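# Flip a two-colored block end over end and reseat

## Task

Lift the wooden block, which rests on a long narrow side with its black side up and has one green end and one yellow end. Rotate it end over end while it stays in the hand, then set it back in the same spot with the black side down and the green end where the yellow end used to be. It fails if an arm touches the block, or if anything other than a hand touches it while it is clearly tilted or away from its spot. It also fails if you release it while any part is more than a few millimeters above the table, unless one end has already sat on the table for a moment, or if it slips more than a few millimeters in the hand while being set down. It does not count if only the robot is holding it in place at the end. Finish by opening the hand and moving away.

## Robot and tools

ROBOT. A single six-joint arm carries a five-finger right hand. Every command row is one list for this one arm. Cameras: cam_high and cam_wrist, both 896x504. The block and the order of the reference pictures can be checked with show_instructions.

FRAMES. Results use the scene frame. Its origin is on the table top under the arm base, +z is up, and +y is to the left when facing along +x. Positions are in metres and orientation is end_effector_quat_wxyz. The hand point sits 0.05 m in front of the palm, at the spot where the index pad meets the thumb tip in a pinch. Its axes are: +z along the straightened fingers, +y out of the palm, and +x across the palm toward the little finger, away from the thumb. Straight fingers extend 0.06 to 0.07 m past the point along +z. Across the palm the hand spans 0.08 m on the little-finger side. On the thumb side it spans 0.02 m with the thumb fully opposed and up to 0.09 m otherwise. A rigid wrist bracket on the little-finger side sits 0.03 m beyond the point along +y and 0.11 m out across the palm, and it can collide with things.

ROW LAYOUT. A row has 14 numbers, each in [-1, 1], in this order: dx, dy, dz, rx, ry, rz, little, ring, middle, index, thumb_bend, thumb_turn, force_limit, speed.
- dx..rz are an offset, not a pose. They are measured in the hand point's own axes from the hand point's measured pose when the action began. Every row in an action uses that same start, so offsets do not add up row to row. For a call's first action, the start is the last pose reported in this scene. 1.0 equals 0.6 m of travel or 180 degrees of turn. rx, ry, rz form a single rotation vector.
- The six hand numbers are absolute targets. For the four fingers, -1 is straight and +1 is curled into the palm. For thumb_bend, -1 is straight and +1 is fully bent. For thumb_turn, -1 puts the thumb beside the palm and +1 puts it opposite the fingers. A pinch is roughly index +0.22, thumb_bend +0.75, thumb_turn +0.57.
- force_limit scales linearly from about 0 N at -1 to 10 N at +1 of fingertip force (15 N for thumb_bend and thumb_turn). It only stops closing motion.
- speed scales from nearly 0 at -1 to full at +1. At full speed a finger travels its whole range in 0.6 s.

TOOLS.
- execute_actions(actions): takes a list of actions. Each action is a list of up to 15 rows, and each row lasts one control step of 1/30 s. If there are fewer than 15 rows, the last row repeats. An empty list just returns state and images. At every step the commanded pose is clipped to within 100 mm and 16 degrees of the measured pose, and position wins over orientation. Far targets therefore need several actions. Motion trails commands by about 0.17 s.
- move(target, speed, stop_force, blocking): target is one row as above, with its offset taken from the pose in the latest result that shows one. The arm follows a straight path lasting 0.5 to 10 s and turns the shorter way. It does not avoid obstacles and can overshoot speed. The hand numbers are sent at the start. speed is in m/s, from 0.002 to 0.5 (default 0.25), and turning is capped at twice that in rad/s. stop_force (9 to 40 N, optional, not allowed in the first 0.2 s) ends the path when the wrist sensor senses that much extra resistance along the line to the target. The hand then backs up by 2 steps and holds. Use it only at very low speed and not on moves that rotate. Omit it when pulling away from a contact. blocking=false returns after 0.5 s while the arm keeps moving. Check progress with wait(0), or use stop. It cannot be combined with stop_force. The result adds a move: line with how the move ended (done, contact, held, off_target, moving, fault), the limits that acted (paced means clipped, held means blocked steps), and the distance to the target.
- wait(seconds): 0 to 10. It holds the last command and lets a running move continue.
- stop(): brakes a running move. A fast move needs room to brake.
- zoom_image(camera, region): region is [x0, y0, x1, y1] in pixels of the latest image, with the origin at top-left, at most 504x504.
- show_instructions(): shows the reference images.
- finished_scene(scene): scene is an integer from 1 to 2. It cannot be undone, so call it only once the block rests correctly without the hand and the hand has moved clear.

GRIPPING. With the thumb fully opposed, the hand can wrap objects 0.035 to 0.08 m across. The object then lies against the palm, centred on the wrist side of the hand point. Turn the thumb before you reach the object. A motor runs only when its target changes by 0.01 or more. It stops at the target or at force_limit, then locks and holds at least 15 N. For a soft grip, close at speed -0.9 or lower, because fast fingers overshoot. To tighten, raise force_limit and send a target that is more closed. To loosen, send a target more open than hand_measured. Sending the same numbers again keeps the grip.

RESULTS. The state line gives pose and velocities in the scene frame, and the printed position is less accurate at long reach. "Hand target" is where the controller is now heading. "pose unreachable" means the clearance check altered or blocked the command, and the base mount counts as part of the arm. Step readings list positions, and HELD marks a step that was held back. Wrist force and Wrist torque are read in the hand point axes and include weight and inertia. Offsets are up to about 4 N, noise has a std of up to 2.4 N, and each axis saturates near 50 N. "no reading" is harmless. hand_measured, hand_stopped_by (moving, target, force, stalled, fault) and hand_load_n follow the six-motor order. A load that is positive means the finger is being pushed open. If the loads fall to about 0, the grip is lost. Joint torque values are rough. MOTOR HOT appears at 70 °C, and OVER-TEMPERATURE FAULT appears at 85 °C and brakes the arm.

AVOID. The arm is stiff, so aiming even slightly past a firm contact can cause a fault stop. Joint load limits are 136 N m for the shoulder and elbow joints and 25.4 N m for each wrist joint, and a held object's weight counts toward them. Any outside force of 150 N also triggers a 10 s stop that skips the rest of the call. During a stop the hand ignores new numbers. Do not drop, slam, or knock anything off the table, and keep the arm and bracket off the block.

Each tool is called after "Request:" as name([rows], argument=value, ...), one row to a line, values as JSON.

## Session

Request:
execute_actions(actions=[])

Scene clock: 0.00 s.
end_effector_position=(-0.0062, +0.1687, +0.3823) hand_measured=(-1.000, -1.000, -1.000, -1.000, -1.000, -1.000) hand_load_n=(+0.0, +0.0, +0.0, +0.0, +0.0, +0.0) hand_stopped_by=(target, target, target, target, target, target) hand_force_limit=0.00 hand_speed=-0.80 end_effector_quat_wxyz=(-0.293, +0.848, -0.423, +0.124) end_effector_velocity=(-0.000, +0.001, +0.001) end_effector_angular_velocity=(+0.003, +0.001, -0.001)
Joint positions: [ 1.663 -1.797  1.852  1.281  2.204 -2.31 ]
Joint velocities: [ 0.     0.    -0.002 -0.001  0.     0.001]
Joint torques (N m, as the arm reports them, + toward a larger angle): no reading
Wrist force (N, on the end effector, along its own x y z axes, offset not removed): no reading
Wrist torque (N m, same axes, about the end effector's origin, offset not removed): no reading
Hand target: -0.006, +0.169, +0.382; -0.293, +0.848, -0.423, +0.124

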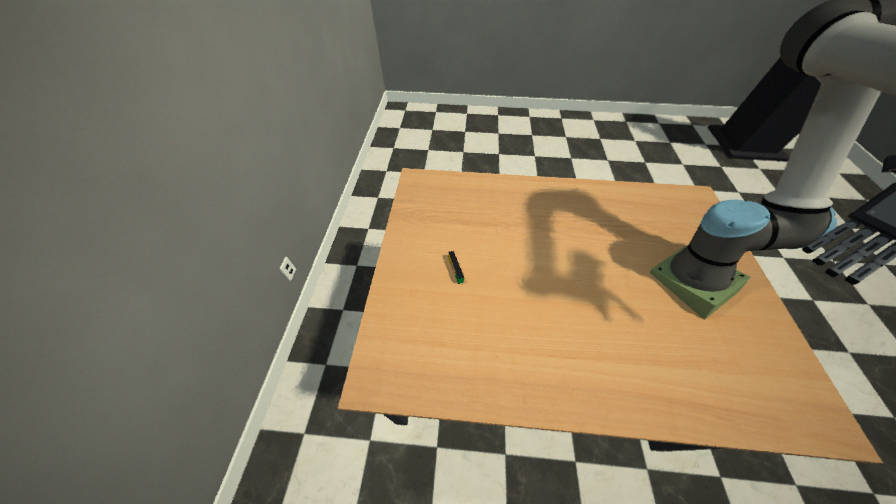

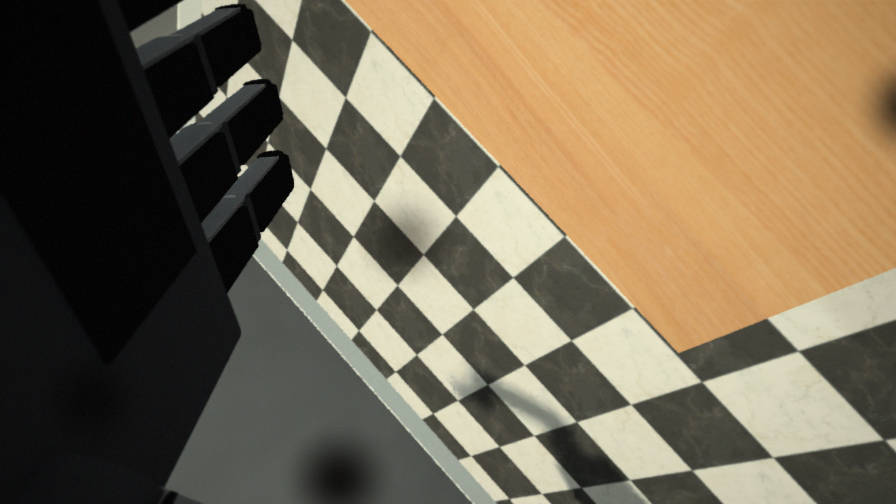

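Request:
move(target=[1,-0.34,0.818,0.188,0.084,0.041,-1,-1,-1,-0.8,0.7,0.57,0.7,0.5], speed=0.25)

Request:
zoom_image(camera="cam_high", region=[410, 210, 530, 300])

Scene clock: 14.43 s.
end_effector_position=(+0.7171, -0.0172, +0.0916) hand_measured=(-1.000, -1.000, -1.000, -0.800, +0.700, +0.570) hand_load_n=(+0.0, +0.0, +0.0, +0.0, +0.0, +0.0) hand_stopped_by=(target, target, target, target, target, target) hand_force_limit=0.70 hand_speed=0.50 end_effector_quat_wxyz=(-0.476, +0.675, -0.456, +0.332) end_effector_velocity=(+0.002, +0.000, -0.000) end_effector_angular_velocity=(+0.001, -0.000, -0.000)
Joint positions: [-0.399 -1.185  1.651 -0.13   0.884 -3.631]
Joint velocities: [ 0.001  0.004 -0.005  0.001  0.001  0.002]
Joint torques (N m, as the arm reports them, + toward a larger angle): [ 13.94 -33.18 -29.53  -1.94   0.7    1.82]
Wrist force (N, on the end effector, along its own x y z axes, offset not removed): [-2.8 -0.7 -2.9]
Wrist torque (N m, same axes, about the end effector's origin, offset not removed): [-0.27 0.58 -0.02]
Hand target: +0.717, -0.017, +0.092; -0.476, +0.675, -0.456, +0.332
Off the commanded pose: 0.000 m, 0 deg.
move: done

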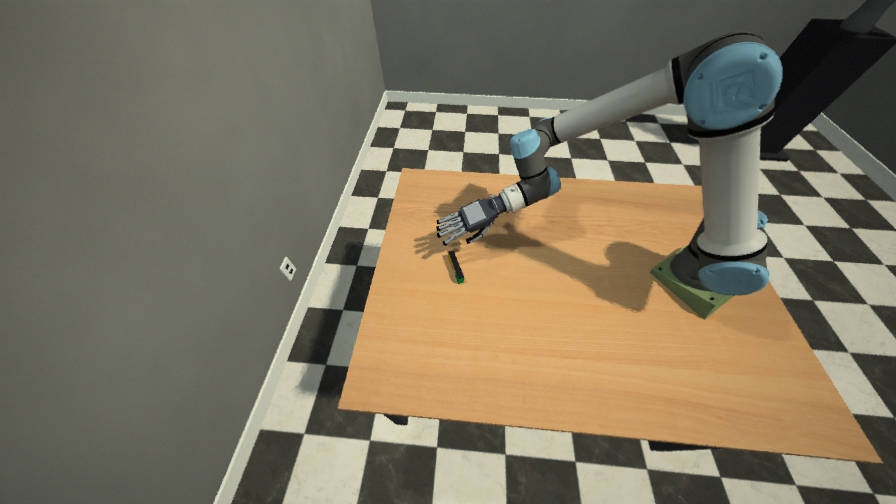

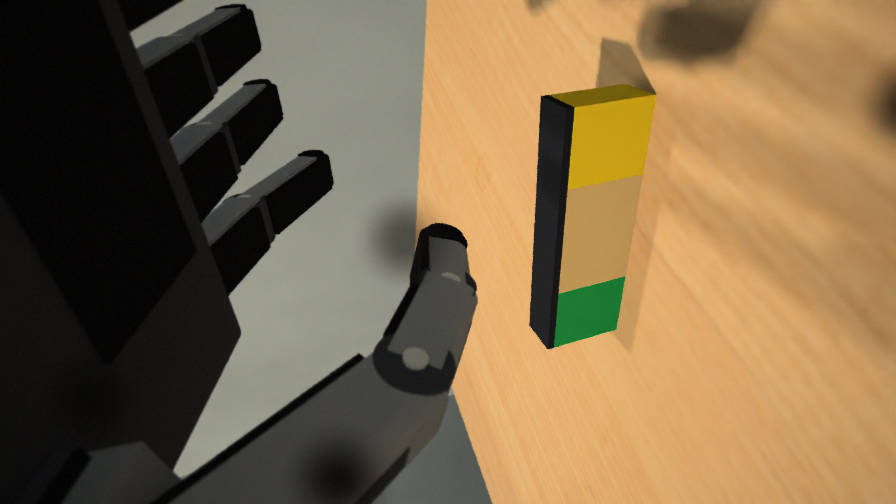

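Region (410, 210, 530, 300) of cam_high's 896x504 image, scaled by 4.200, with more detail than that image has; it fills the top 378 rows of this view, and the rest is white.

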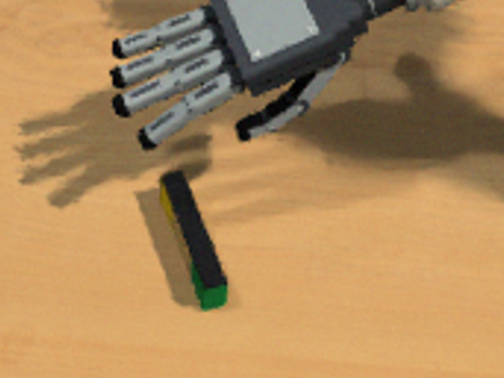

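Request:
move(target=[0.003,0.108,0.064,0,0,0,-1,-1,-1,-0.8,0.7,0.57,0.7,0.5], speed=0.08)

Request:
zoom_image(camera="cam_high", region=[410, 210, 530, 300])

Scene clock: 21.87 s.
end_effector_position=(+0.7321, -0.0145, +0.0180) hand_measured=(-1.000, -1.000, -1.000, -0.800, +0.700, +0.570) hand_load_n=(+0.0, +0.0, +0.0, +0.0, +0.0, +0.0) hand_stopped_by=(target, target, target, target, target, target) hand_force_limit=0.70 hand_speed=0.50 end_effector_quat_wxyz=(-0.476, +0.675, -0.456, +0.332) end_effector_velocity=(-0.000, +0.000, -0.003) end_effector_angular_velocity=(+0.001, +0.002, -0.001)
Joint positions: [-0.4   -1.044  1.638 -0.257  0.883 -3.631]
Joint velocities: [-0.     0.004  0.    -0.003  0.001  0.001]
Joint torques (N m, as the arm reports them, + toward a larger angle): [ 15.06 -36.99 -26.57  -2.14  -0.44   1.8 ]
Wrist force (N, on the end effector, along its own x y z axes, offset not removed): [0.0 0.3 -3.7]
Wrist torque (N m, same axes, about the end effector's origin, offset not removed): [0.16 0.28 0.33]
Hand target: +0.732, -0.014, +0.018; -0.476, +0.675, -0.456, +0.332
Off the commanded pose: 0.000 m, 0 deg.
move: done

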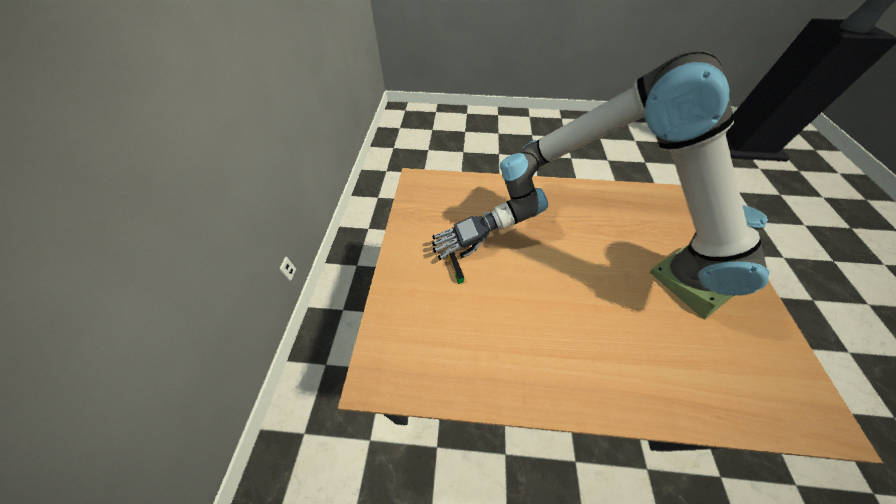

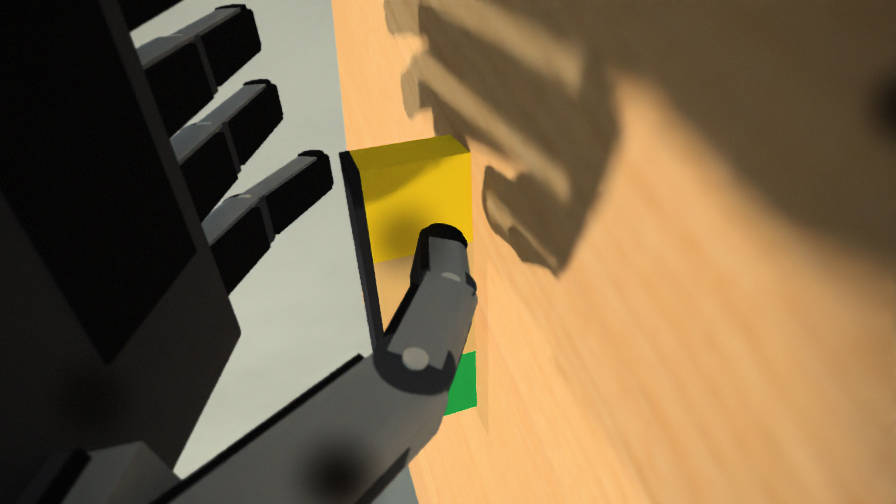

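Region (410, 210, 530, 300) of cam_high's 896x504 image, scaled by 4.200, with more detail than that image has; it fills the top 378 rows of this view, and the rest is white.

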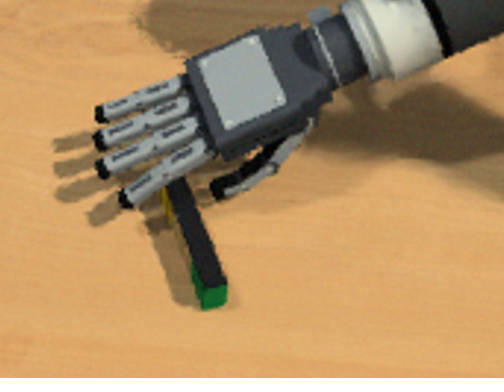

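Request:
move(target=[0.004,-0.0087,0.025,0,0,0,-1,-1,-1,-0.4,0.7,0.57,0.7,-0.6], speed=0.03)

Request:
execute_actions([
  [[0,0,0,0,0,0,-1,-1,-1,0.3,0.7,0.57,0.7,-0.75]],
  [[0,0,0,0,0,0,-1,-1,-1,0.3,0.7,0.57,0.7,-0.88]],
  [[0,0,0,0,0,0,-1,-1,-1,0.3,0.7,0.57,0.7,-0.88]],
  [[0,0,0,0,0,0,-1,-1,-1,0.3,0.7,0.57,0.7,-0.88]],
])

Scene clock: 26.13 s.
end_effector_position=(+0.7477, -0.0109, +0.0181) hand_measured=(-1.000, -1.000, -1.000, -0.400, +0.700, +0.570) hand_load_n=(+0.0, +0.0, +0.0, +0.0, +0.0, +0.0) hand_stopped_by=(target, target, target, target, target, target) hand_force_limit=0.70 hand_speed=-0.60 end_effector_quat_wxyz=(-0.476, +0.675, -0.456, +0.332) end_effector_velocity=(+0.001, +0.000, -0.000) end_effector_angular_velocity=(+0.001, +0.002, -0.000)
Joint positions: [-0.381 -1.018  1.589 -0.239  0.901 -3.623]
Joint velocities: [ 0.002  0.003 -0.005  0.004  0.002  0.001]
Joint torques (N m, as the arm reports them, + toward a larger angle): [ 16.06 -39.34 -24.77   2.69   0.47   1.9 ]
Wrist force (N, on the end effector, along its own x y z axes, offset not removed): [0.7 -0.1 -4.3]
Wrist torque (N m, same axes, about the end effector's origin, offset not removed): [-0.05 0.17 0.49]
Hand target: +0.748, -0.011, +0.018; -0.476, +0.675, -0.456, +0.332
Off the commanded pose: 0.000 m, 0 deg.
move: done

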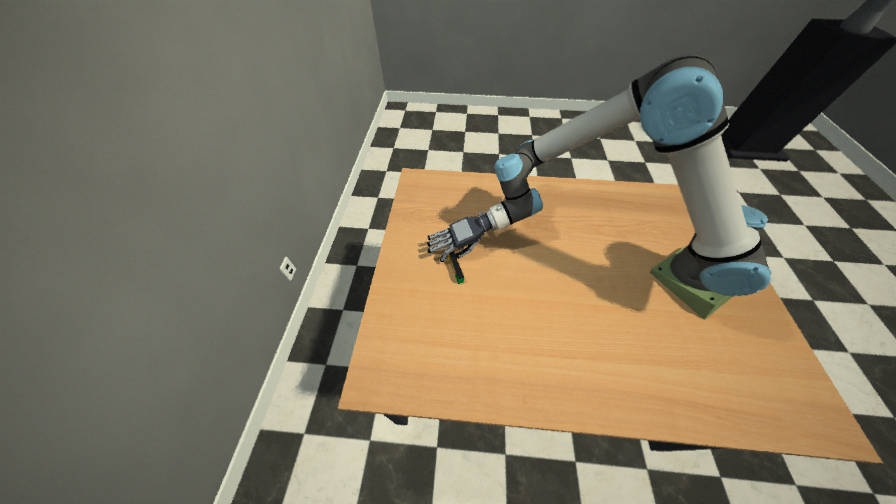

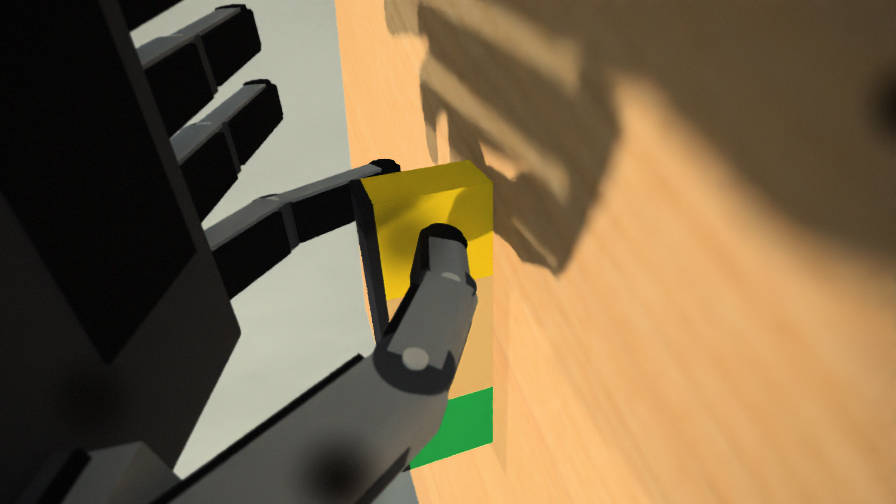

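Scene clock: 28.13 s.
end_effector_position=(+0.7477, -0.0109, +0.0181) hand_measured=(-1.000, -1.000, -1.000, -0.032, +0.698, +0.570) hand_load_n=(+0.0, +0.0, +0.0, +9.5, +2.0, -0.5) hand_stopped_by=(target, target, target, force, target, target) hand_force_limit=0.70 hand_speed=-0.88 end_effector_quat_wxyz=(-0.476, +0.675, -0.456, +0.332) end_effector_velocity=(+0.001, -0.000, +0.000) end_effector_angular_velocity=(-0.001, -0.001, -0.000)
Joint positions: [-0.381 -1.018  1.589 -0.239  0.901 -3.623]
Joint velocities: [ 0.     0.    -0.001 -0.     0.     0.   ]
Joint torques (N m, as the arm reports them, + toward a larger angle): [  7.14 -55.22  -8.12   0.53  -1.34   1.09]
Wrist force (N, on the end effector, along its own x y z axes, offset not removed): [0.8 0.7 -2.3]
Wrist torque (N m, same axes, about the end effector's origin, offset not removed): [0.59 0.15 0.30]
Hand target: +0.748, -0.011, +0.018; -0.476, +0.675, -0.456, +0.332
Off the commanded pose: 0.000 m, 0 deg.
Step readings (end_effector_position; steps 1 to 15: 1st action; 16 to 30: 2nd action; 31 to 45: 3rd action; 46 to 60: 4th action):
0: (+0.7477, -0.0109, +0.0181)
1: (+0.7477, -0.0109, +0.0181)
2: (+0.7477, -0.0109, +0.0181)
4: (+0.7477, -0.0109, +0.0181)
8: (+0.7477, -0.0109, +0.0181)
15: (+0.7477, -0.0109, +0.0181)
16: (+0.7477, -0.0109, +0.0181)
17: (+0.7477, -0.0109, +0.0181)
19: (+0.7477, -0.0109, +0.0181)
23: (+0.7477, -0.0109, +0.0181)
30: (+0.7477, -0.0109, +0.0181)
31: (+0.7477, -0.0109, +0.0181)
32: (+0.7477, -0.0109, +0.0181)
34: (+0.7477, -0.0109, +0.0181)
38: (+0.7477, -0.0109, +0.0181)
45: (+0.7477, -0.0109, +0.0181)
46: (+0.7477, -0.0109, +0.0181)
47: (+0.7477, -0.0109, +0.0181)
49: (+0.7477, -0.0109, +0.0181)
53: (+0.7477, -0.0109, +0.0181)
60: end_effector_position above

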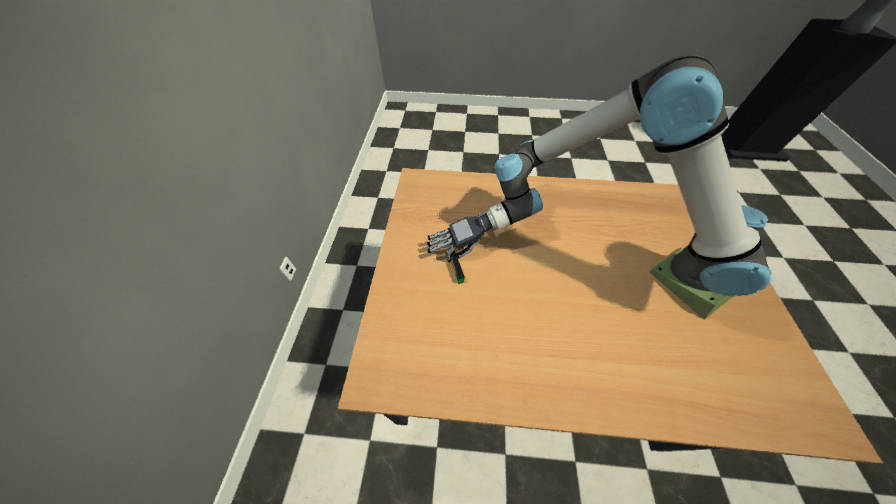

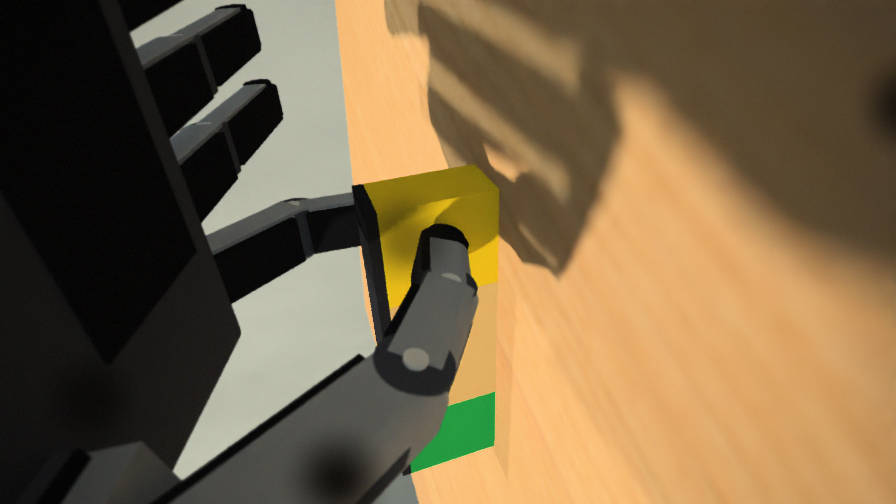

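Request:
move(target=[0.003,-0.05,-0.017,0,0,0,-1,-1,-1,0.3,0.7,0.57,0.7,-0.88], speed=0.08)

Request:
move(target=[0,-0.19,-0.066,0,0.21,0.073,-1,-1,-1,0.3,0.7,0.57,0.7,-0.88], speed=0.2)

Request:
execute_actions([
  [[0,0,0,0,0,0,-1,-1,-1,-0.048,0.7,0.57,0.7,-0.96]],
  [[0,0,0,0,0,0,-1,-1,-1,-0.048,0.7,0.57,0.7,-0.96]],
])

Scene clock: 32.50 s.
end_effector_position=(+0.7483, -0.0120, +0.0496) hand_measured=(-1.000, -1.000, -1.000, -0.032, +0.698, +0.570) hand_load_n=(+0.0, +0.0, +0.0, +9.0, +1.5, -0.5) hand_stopped_by=(target, target, target, force, target, target) hand_force_limit=0.70 hand_speed=-0.88 end_effector_quat_wxyz=(-0.476, +0.675, -0.456, +0.332) end_effector_velocity=(+0.000, +0.000, +0.002) end_effector_angular_velocity=(+0.002, +0.001, -0.000)
Joint positions: [-0.374 -1.065  1.575 -0.179  0.907 -3.621]
Joint velocities: [ 0.001 -0.003 -0.002  0.005  0.     0.002]
Joint torques (N m, as the arm reports them, + toward a larger angle): [ 15.18 -56.95 -26.27   2.17   0.89   1.58]
Wrist force (N, on the end effector, along its own x y z axes, offset not removed): [3.7 0.0 -0.7]
Wrist torque (N m, same axes, about the end effector's origin, offset not removed): [-0.07 -0.37 0.43]
Hand target: +0.748, -0.012, +0.050; -0.476, +0.675, -0.456, +0.332
Off the commanded pose: 0.000 m, 0 deg.
move: done

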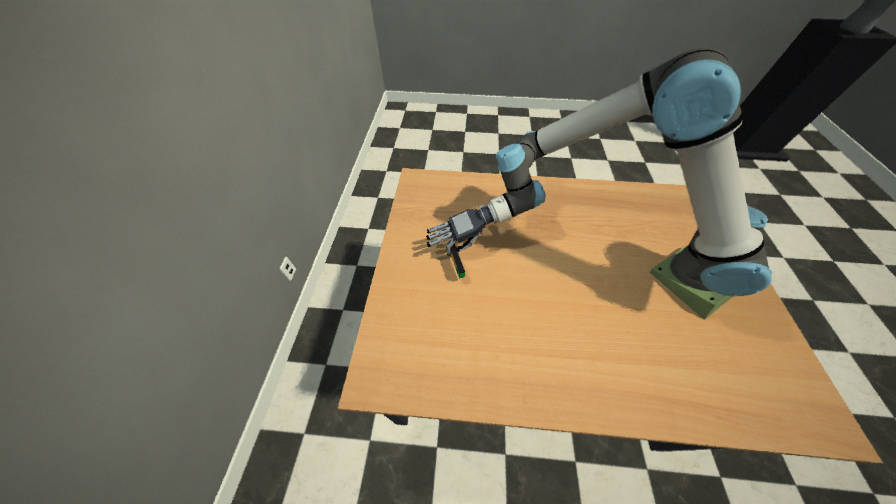

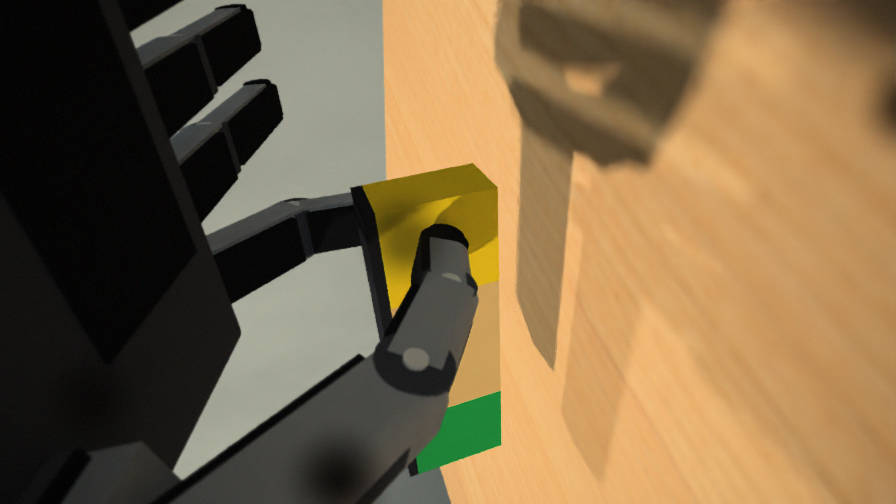

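Scene clock: 34.70 s.
end_effector_position=(+0.7475, -0.0104, +0.1704) hand_measured=(-1.000, -1.000, -1.000, -0.032, +0.698, +0.570) hand_load_n=(+0.0, +0.0, +0.0, +9.0, +1.5, -0.5) hand_stopped_by=(target, target, target, force, target, target) hand_force_limit=0.70 hand_speed=-0.88 end_effector_quat_wxyz=(+0.338, -0.476, +0.657, -0.477) end_effector_velocity=(-0.000, -0.000, +0.000) end_effector_angular_velocity=(-0.000, +0.004, -0.010)
Joint positions: [-0.061 -1.278  1.646 -0.252  1.845 -3.268]
Joint velocities: [ 0.005  0.002 -0.005  0.006  0.015  0.003]
Joint torques (N m, as the arm reports them, + toward a larger angle): [ 15.41 -26.68 -31.64   1.12   1.13   1.56]
Wrist force (N, on the end effector, along its own x y z axes, offset not removed): [-0.4 2.5 -4.4]
Wrist torque (N m, same axes, about the end effector's origin, offset not removed): [0.53 0.40 0.37]
Hand target: +0.747, -0.010, +0.170; +0.337, -0.476, +0.658, -0.477
Off the commanded pose: 0.000 m, 0 deg.
move: done

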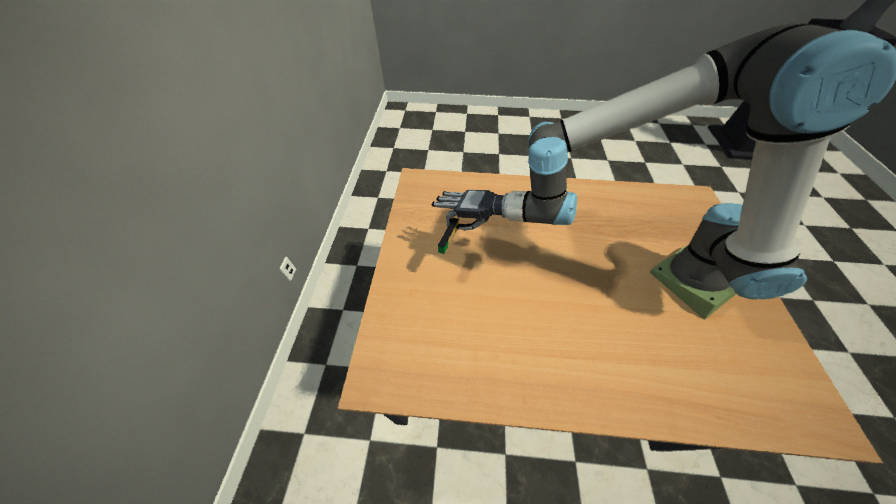

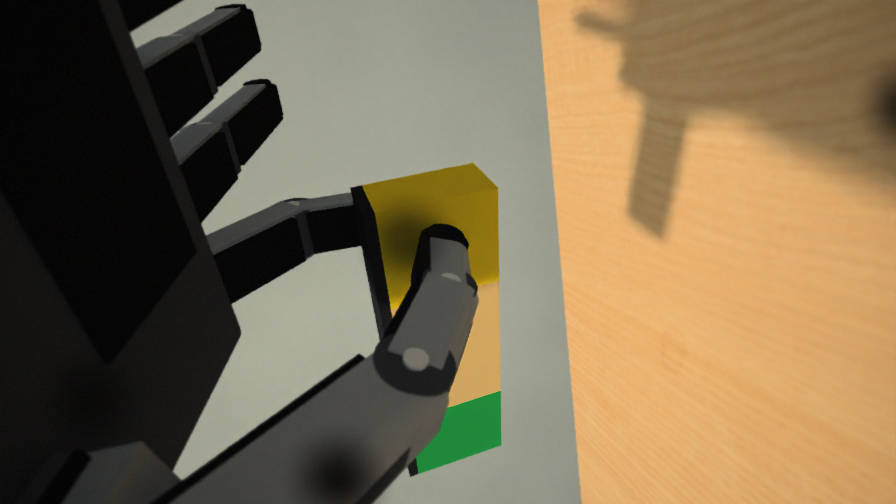

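Scene clock: 35.70 s.
end_effector_position=(+0.7475, -0.0104, +0.1704) hand_measured=(-1.000, -1.000, -1.000, -0.048, +0.698, +0.570) hand_load_n=(+0.0, +0.0, +0.0, +1.5, +1.0, +0.0) hand_stopped_by=(target, target, target, target, target, target) hand_force_limit=0.70 hand_speed=-0.96 end_effector_quat_wxyz=(+0.338, -0.476, +0.657, -0.477) end_effector_velocity=(-0.000, -0.000, -0.000) end_effector_angular_velocity=(+0.000, +0.001, -0.000)
Joint positions: [-0.061 -1.278  1.646 -0.252  1.845 -3.267]
Joint velocities: [-0.    -0.     0.001  0.     0.     0.   ]
Joint torques (N m, as the arm reports them, + toward a larger angle): [  5.99 -44.44 -12.    -1.96  -1.72  -1.33]
Wrist force (N, on the end effector, along its own x y z axes, offset not removed): [1.0 1.3 -1.9]
Wrist torque (N m, same axes, about the end effector's origin, offset not removed): [0.12 0.03 0.34]
Hand target: +0.747, -0.010, +0.170; +0.338, -0.476, +0.657, -0.477
Off the commanded pose: 0.000 m, 0 deg.
Step readings (end_effector_position; steps 1 to 15: 1st action; 16 to 30: 2nd action):
0: (+0.7475, -0.0104, +0.1704)
1: (+0.7475, -0.0104, +0.1704)
2: (+0.7475, -0.0104, +0.1704)
4: (+0.7475, -0.0104, +0.1704)
8: (+0.7475, -0.0103, +0.1704)
15: (+0.7475, -0.0104, +0.1704)
16: (+0.7475, -0.0104, +0.1704)
17: (+0.7475, -0.0104, +0.1704)
19: (+0.7475, -0.0104, +0.1704)
23: (+0.7475, -0.0104, +0.1704)
30: end_effector_position above

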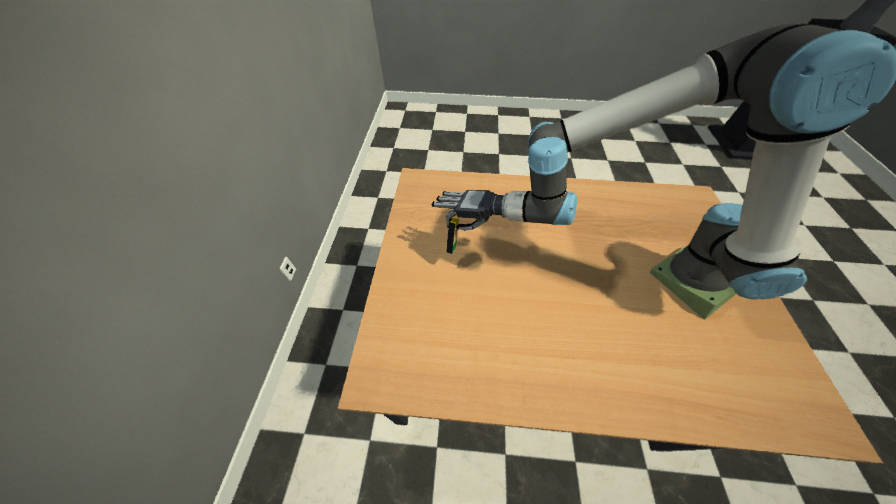

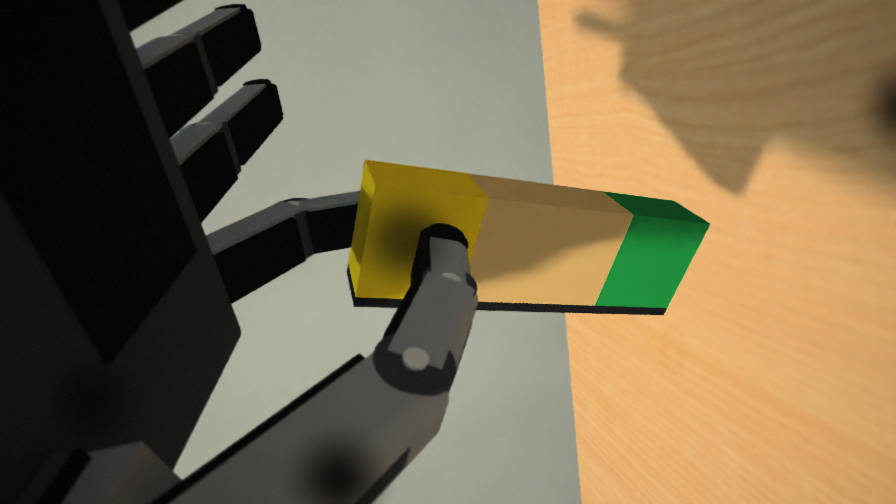

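Request:
move(target=[0,0,0,0,-0.19,0.55,-1,-1,-1,-0.048,0.7,0.57,0.7,-0.96], speed=0.2)

Scene clock: 41.87 s.
end_effector_position=(+0.7474, -0.0105, +0.1705) hand_measured=(-1.000, -1.000, -1.000, -0.048, +0.700, +0.570) hand_load_n=(+0.0, +0.0, +0.0, +1.5, +0.5, -0.5) hand_stopped_by=(target, target, target, target, target, target) hand_force_limit=0.70 hand_speed=-0.96 end_effector_quat_wxyz=(+0.733, +0.078, +0.671, +0.085) end_effector_velocity=(+0.001, -0.001, +0.000) end_effector_angular_velocity=(+0.007, -0.006, -0.002)
Joint positions: [-0.336 -1.108  1.973 -1.118  1.189 -1.455]
Joint velocities: [ 0.     0.004 -0.001 -0.01   0.002  0.009]
Joint torques (N m, as the arm reports them, + toward a larger angle): [ 17.16 -32.22   1.67  -3.54   1.07   1.11]
Wrist force (N, on the end effector, along its own x y z axes, offset not removed): [2.1 -2.1 1.2]
Wrist torque (N m, same axes, about the end effector's origin, offset not removed): [-0.45 -0.24 0.25]
Hand target: +0.747, -0.010, +0.170; +0.733, +0.078, +0.671, +0.085
Off the commanded pose: 0.000 m, 0 deg.
move: done

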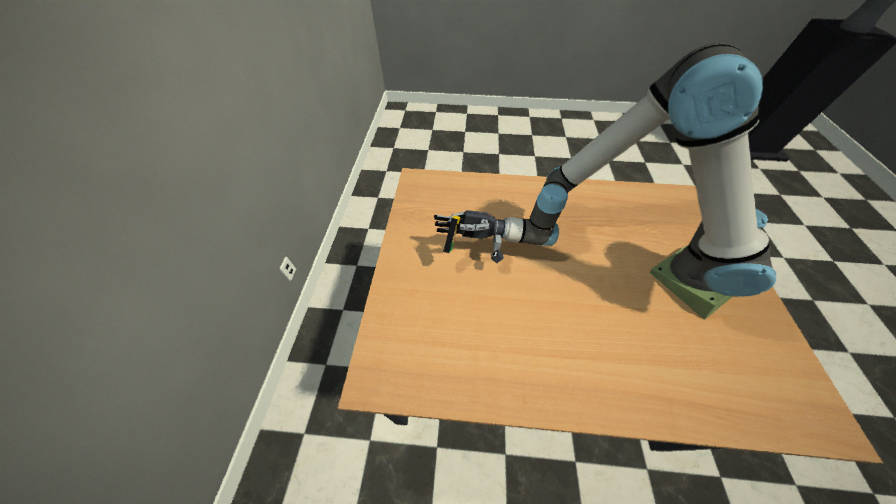

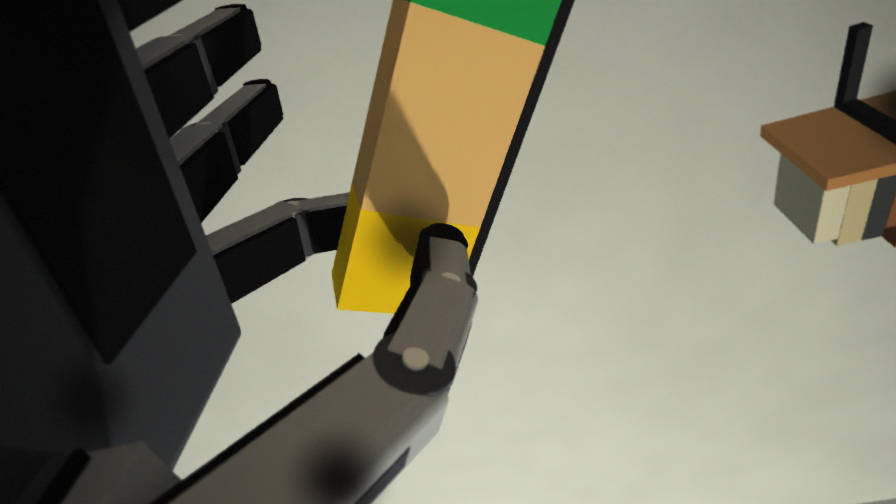

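Request:
execute_actions([
  [[0,0,0,0,0,0,-1,-1,-1,0.3,0.7,0.57,0.7,-0.9]],
])

Request:
move(target=[0,0,0,-0.176,0.0246,-0.717,-1,-1,-1,0.3,0.7,0.57,0.7,-0.9], speed=0.3)

Scene clock: 47.30 s.
end_effector_position=(+0.7474, -0.0104, +0.1705) hand_measured=(-1.000, -1.000, -1.000, -0.030, +0.698, +0.570) hand_load_n=(+0.0, +0.0, +0.0, +8.0, +2.0, -1.0) hand_stopped_by=(target, target, target, force, target, target) hand_force_limit=0.70 hand_speed=-0.90 end_effector_quat_wxyz=(+0.733, +0.078, +0.671, +0.085) end_effector_velocity=(+0.001, -0.000, +0.001) end_effector_angular_velocity=(+0.000, -0.001, +0.000)
Joint positions: [-0.336 -1.108  1.973 -1.118  1.189 -1.455]
Joint velocities: [ 0.     0.    -0.002  0.    -0.     0.001]
Joint torques (N m, as the arm reports them, + toward a larger angle): [  2.03 -51.05  -6.31   0.49  -1.71  -1.77]
Wrist force (N, on the end effector, along its own x y z axes, offset not removed): [0.9 0.2 -4.2]
Wrist torque (N m, same axes, about the end effector's origin, offset not removed): [0.14 0.17 0.28]
Hand target: +0.747, -0.010, +0.170; +0.733, +0.078, +0.671, +0.085
Off the commanded pose: 0.000 m, 0 deg.
Step readings (end_effector_position):
0: (+0.7474, -0.0105, +0.1705)
1: (+0.7474, -0.0105, +0.1705)
2: (+0.7474, -0.0105, +0.1705)
4: (+0.7474, -0.0104, +0.1705)
8: (+0.7474, -0.0104, +0.1704)
15: end_effector_position above

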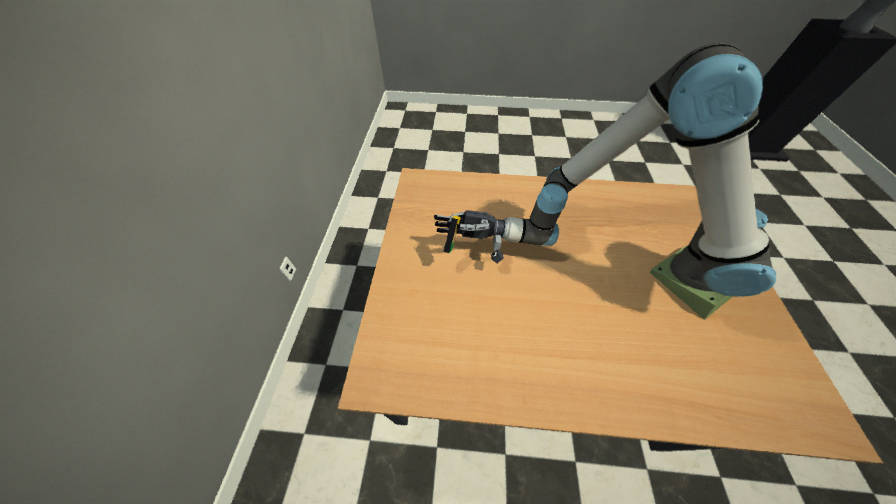

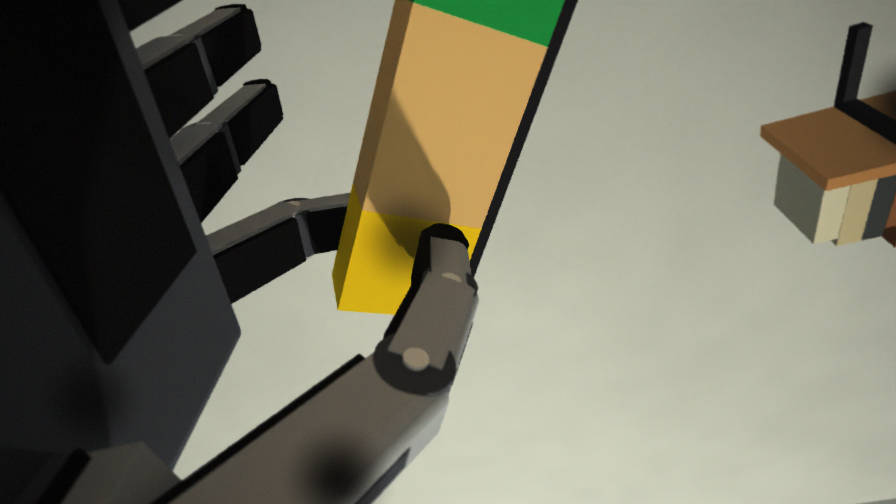

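Scene clock: 51.67 s.
end_effector_position=(+0.7475, -0.0103, +0.1703) hand_measured=(-1.000, -1.000, -1.000, -0.030, +0.698, +0.570) hand_load_n=(+0.0, +0.0, +0.0, +8.0, +2.5, -0.5) hand_stopped_by=(target, target, target, force, target, target) hand_force_limit=0.70 hand_speed=-0.90 end_effector_quat_wxyz=(-0.365, +0.728, -0.341, +0.469) end_effector_velocity=(-0.000, +0.000, -0.000) end_effector_angular_velocity=(-0.012, +0.002, +0.002)
Joint positions: [-0.243 -1.291  1.614 -0.114  1.148 -3.939]
Joint velocities: [ 0.004  0.001 -0.001  0.004  0.006 -0.012]
Joint torques (N m, as the arm reports them, + toward a larger angle): [ 15.32 -30.38 -29.97   1.87   0.81  -1.61]
Wrist force (N, on the end effector, along its own x y z axes, offset not removed): [0.3 2.0 -2.9]
Wrist torque (N m, same axes, about the end effector's origin, offset not removed): [0.39 0.19 0.36]
Hand target: +0.748, -0.010, +0.170; -0.364, +0.729, -0.341, +0.469
Off the commanded pose: 0.000 m, 0 deg.
move: done

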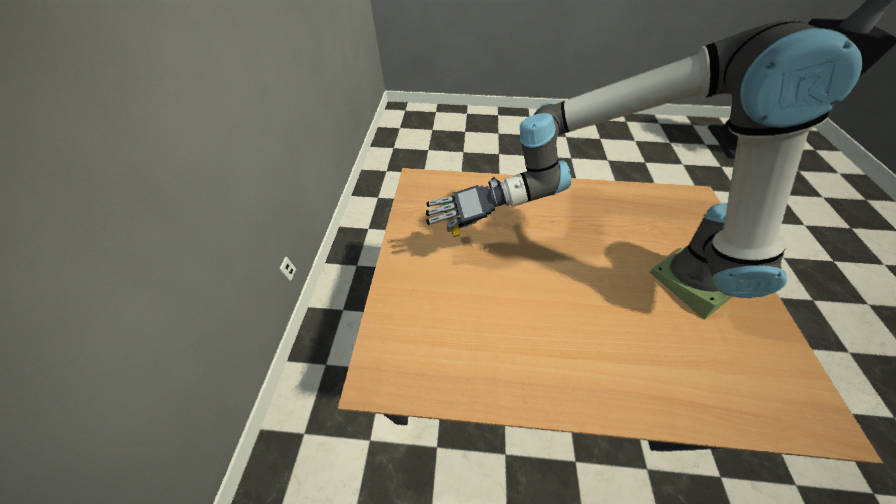

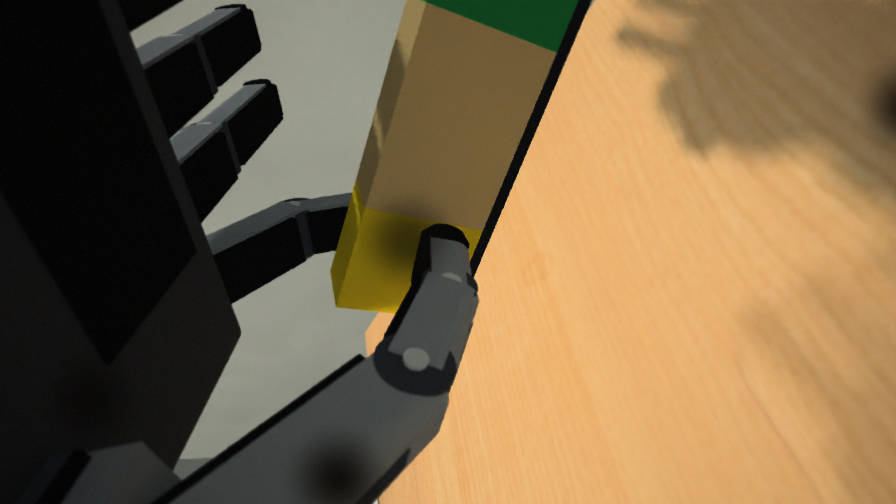

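Request:
move(target=[-0.198,0.153,0.057,0,0.0055,-0.016,-1,-1,-1,0.3,0.7,0.57,0.7,-0.9], speed=0.12)

Request:
move(target=[-0.008,0.0137,0.0047,0,0,0,-1,-1,-1,0.3,0.7,0.57,0.7,-0.9], speed=0.015)

Request:
zoom_image(camera="cam_high", region=[410, 210, 530, 300])

Scene clock: 59.97 s.
end_effector_position=(+0.7262, +0.0504, +0.0306) hand_measured=(-1.000, -1.000, -1.000, -0.030, +0.698, +0.570) hand_load_n=(+0.0, +0.0, +0.0, +8.0, +2.5, -0.5) hand_stopped_by=(target, target, target, force, target, target) hand_force_limit=0.70 hand_speed=-0.90 end_effector_quat_wxyz=(-0.350, +0.733, -0.326, +0.484) end_effector_velocity=(+0.000, +0.001, -0.002) end_effector_angular_velocity=(+0.000, -0.001, +0.000)
Joint positions: [-0.168 -1.116  1.812 -0.507  1.234 -3.968]
Joint velocities: [ 0.002  0.004  0.001 -0.006  0.001  0.001]
Joint torques (N m, as the arm reports them, + toward a larger angle): [ 16.21 -30.31  -1.79  -2.61   0.72  -1.44]
Wrist force (N, on the end effector, along its own x y z axes, offset not removed): [1.5 0.8 -5.3]
Wrist torque (N m, same axes, about the end effector's origin, offset not removed): [0.30 0.12 0.19]
Hand target: +0.726, +0.050, +0.030; -0.350, +0.733, -0.326, +0.485
Off the commanded pose: 0.000 m, 0 deg.
move: done

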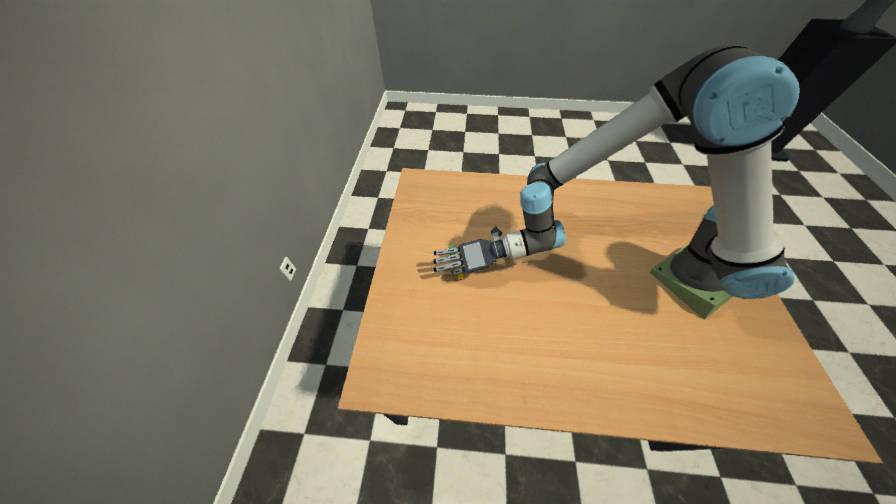

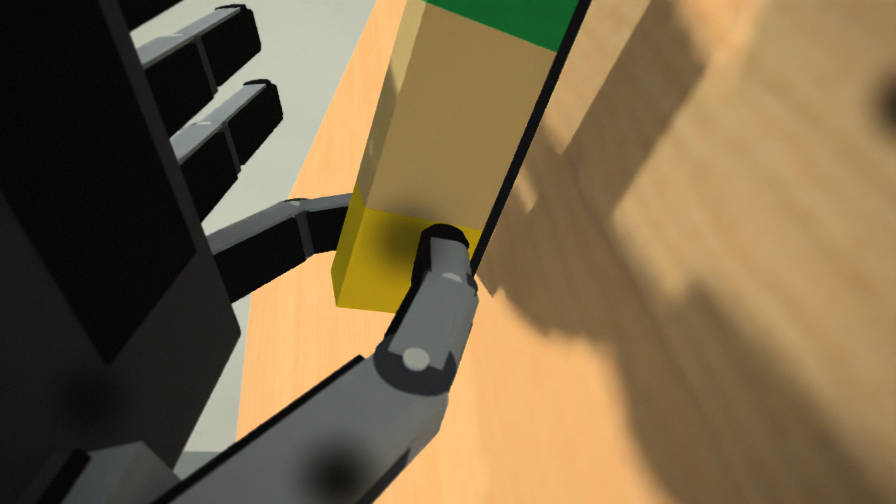

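Scene clock: 60.90 s.
end_effector_position=(+0.7261, +0.0504, +0.0209) hand_measured=(-1.000, -1.000, -1.000, -0.030, +0.698, +0.570) hand_load_n=(+0.0, +0.0, +0.0, +8.0, +2.5, -0.5) hand_stopped_by=(target, target, target, force, target, target) hand_force_limit=0.70 hand_speed=-0.90 end_effector_quat_wxyz=(-0.350, +0.733, -0.326, +0.484) end_effector_velocity=(+0.000, -0.000, -0.002) end_effector_angular_velocity=(+0.000, -0.000, -0.001)
Joint positions: [-0.171 -1.098  1.816 -0.528  1.231 -3.969]
Joint velocities: [-0.001  0.003  0.    -0.003 -0.     0.   ]
Joint torques (N m, as the arm reports them, + toward a larger angle): [  5.32 -32.16   0.    -2.6   -2.27  -1.95]
Wrist force (N, on the end effector, along its own x y z axes, offset not removed): [-0.1 1.6 -2.7]
Wrist torque (N m, same axes, about the end effector's origin, offset not removed): [0.26 0.06 0.25]
Hand target: +0.726, +0.050, +0.021; -0.350, +0.733, -0.326, +0.484
Off the commanded pose: 0.000 m, 0 deg.
move: done

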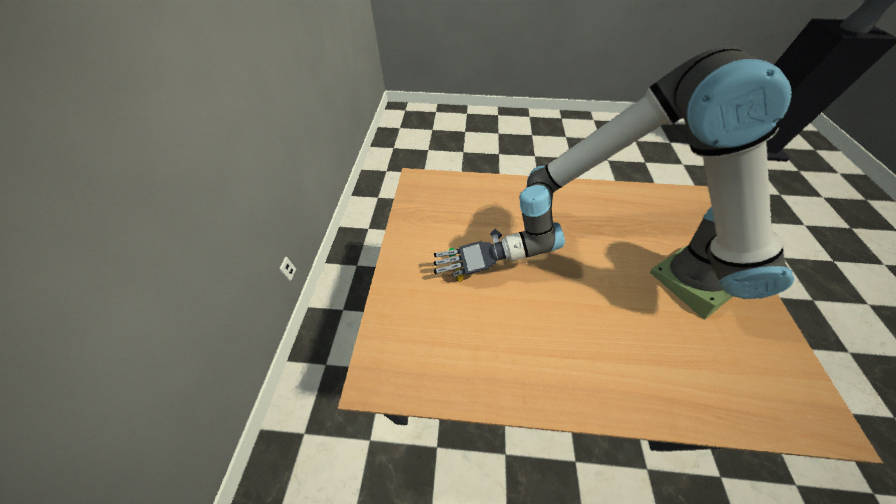

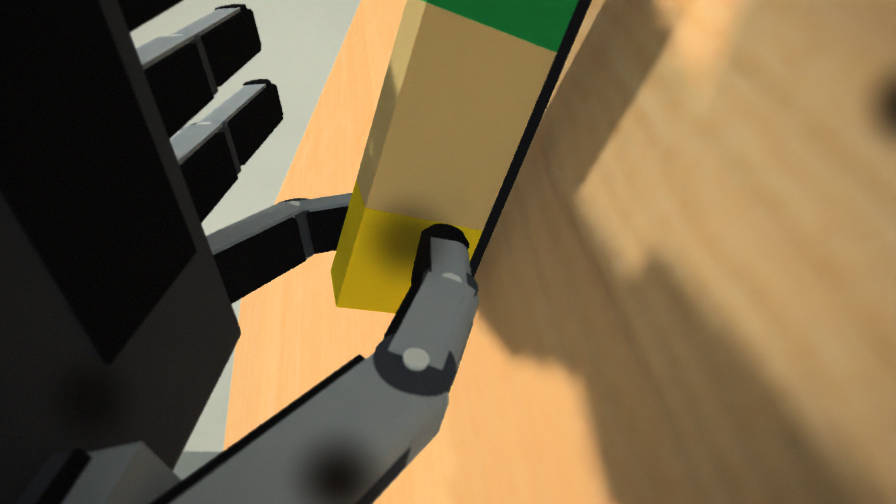

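Region (410, 210, 530, 300) of cam_high's 896x504 image, scaled by 4.200, with more detail than that image has; it fills the top 378 rows of this view, and the rest is white.

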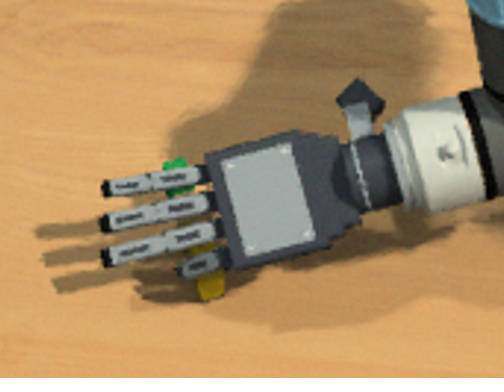

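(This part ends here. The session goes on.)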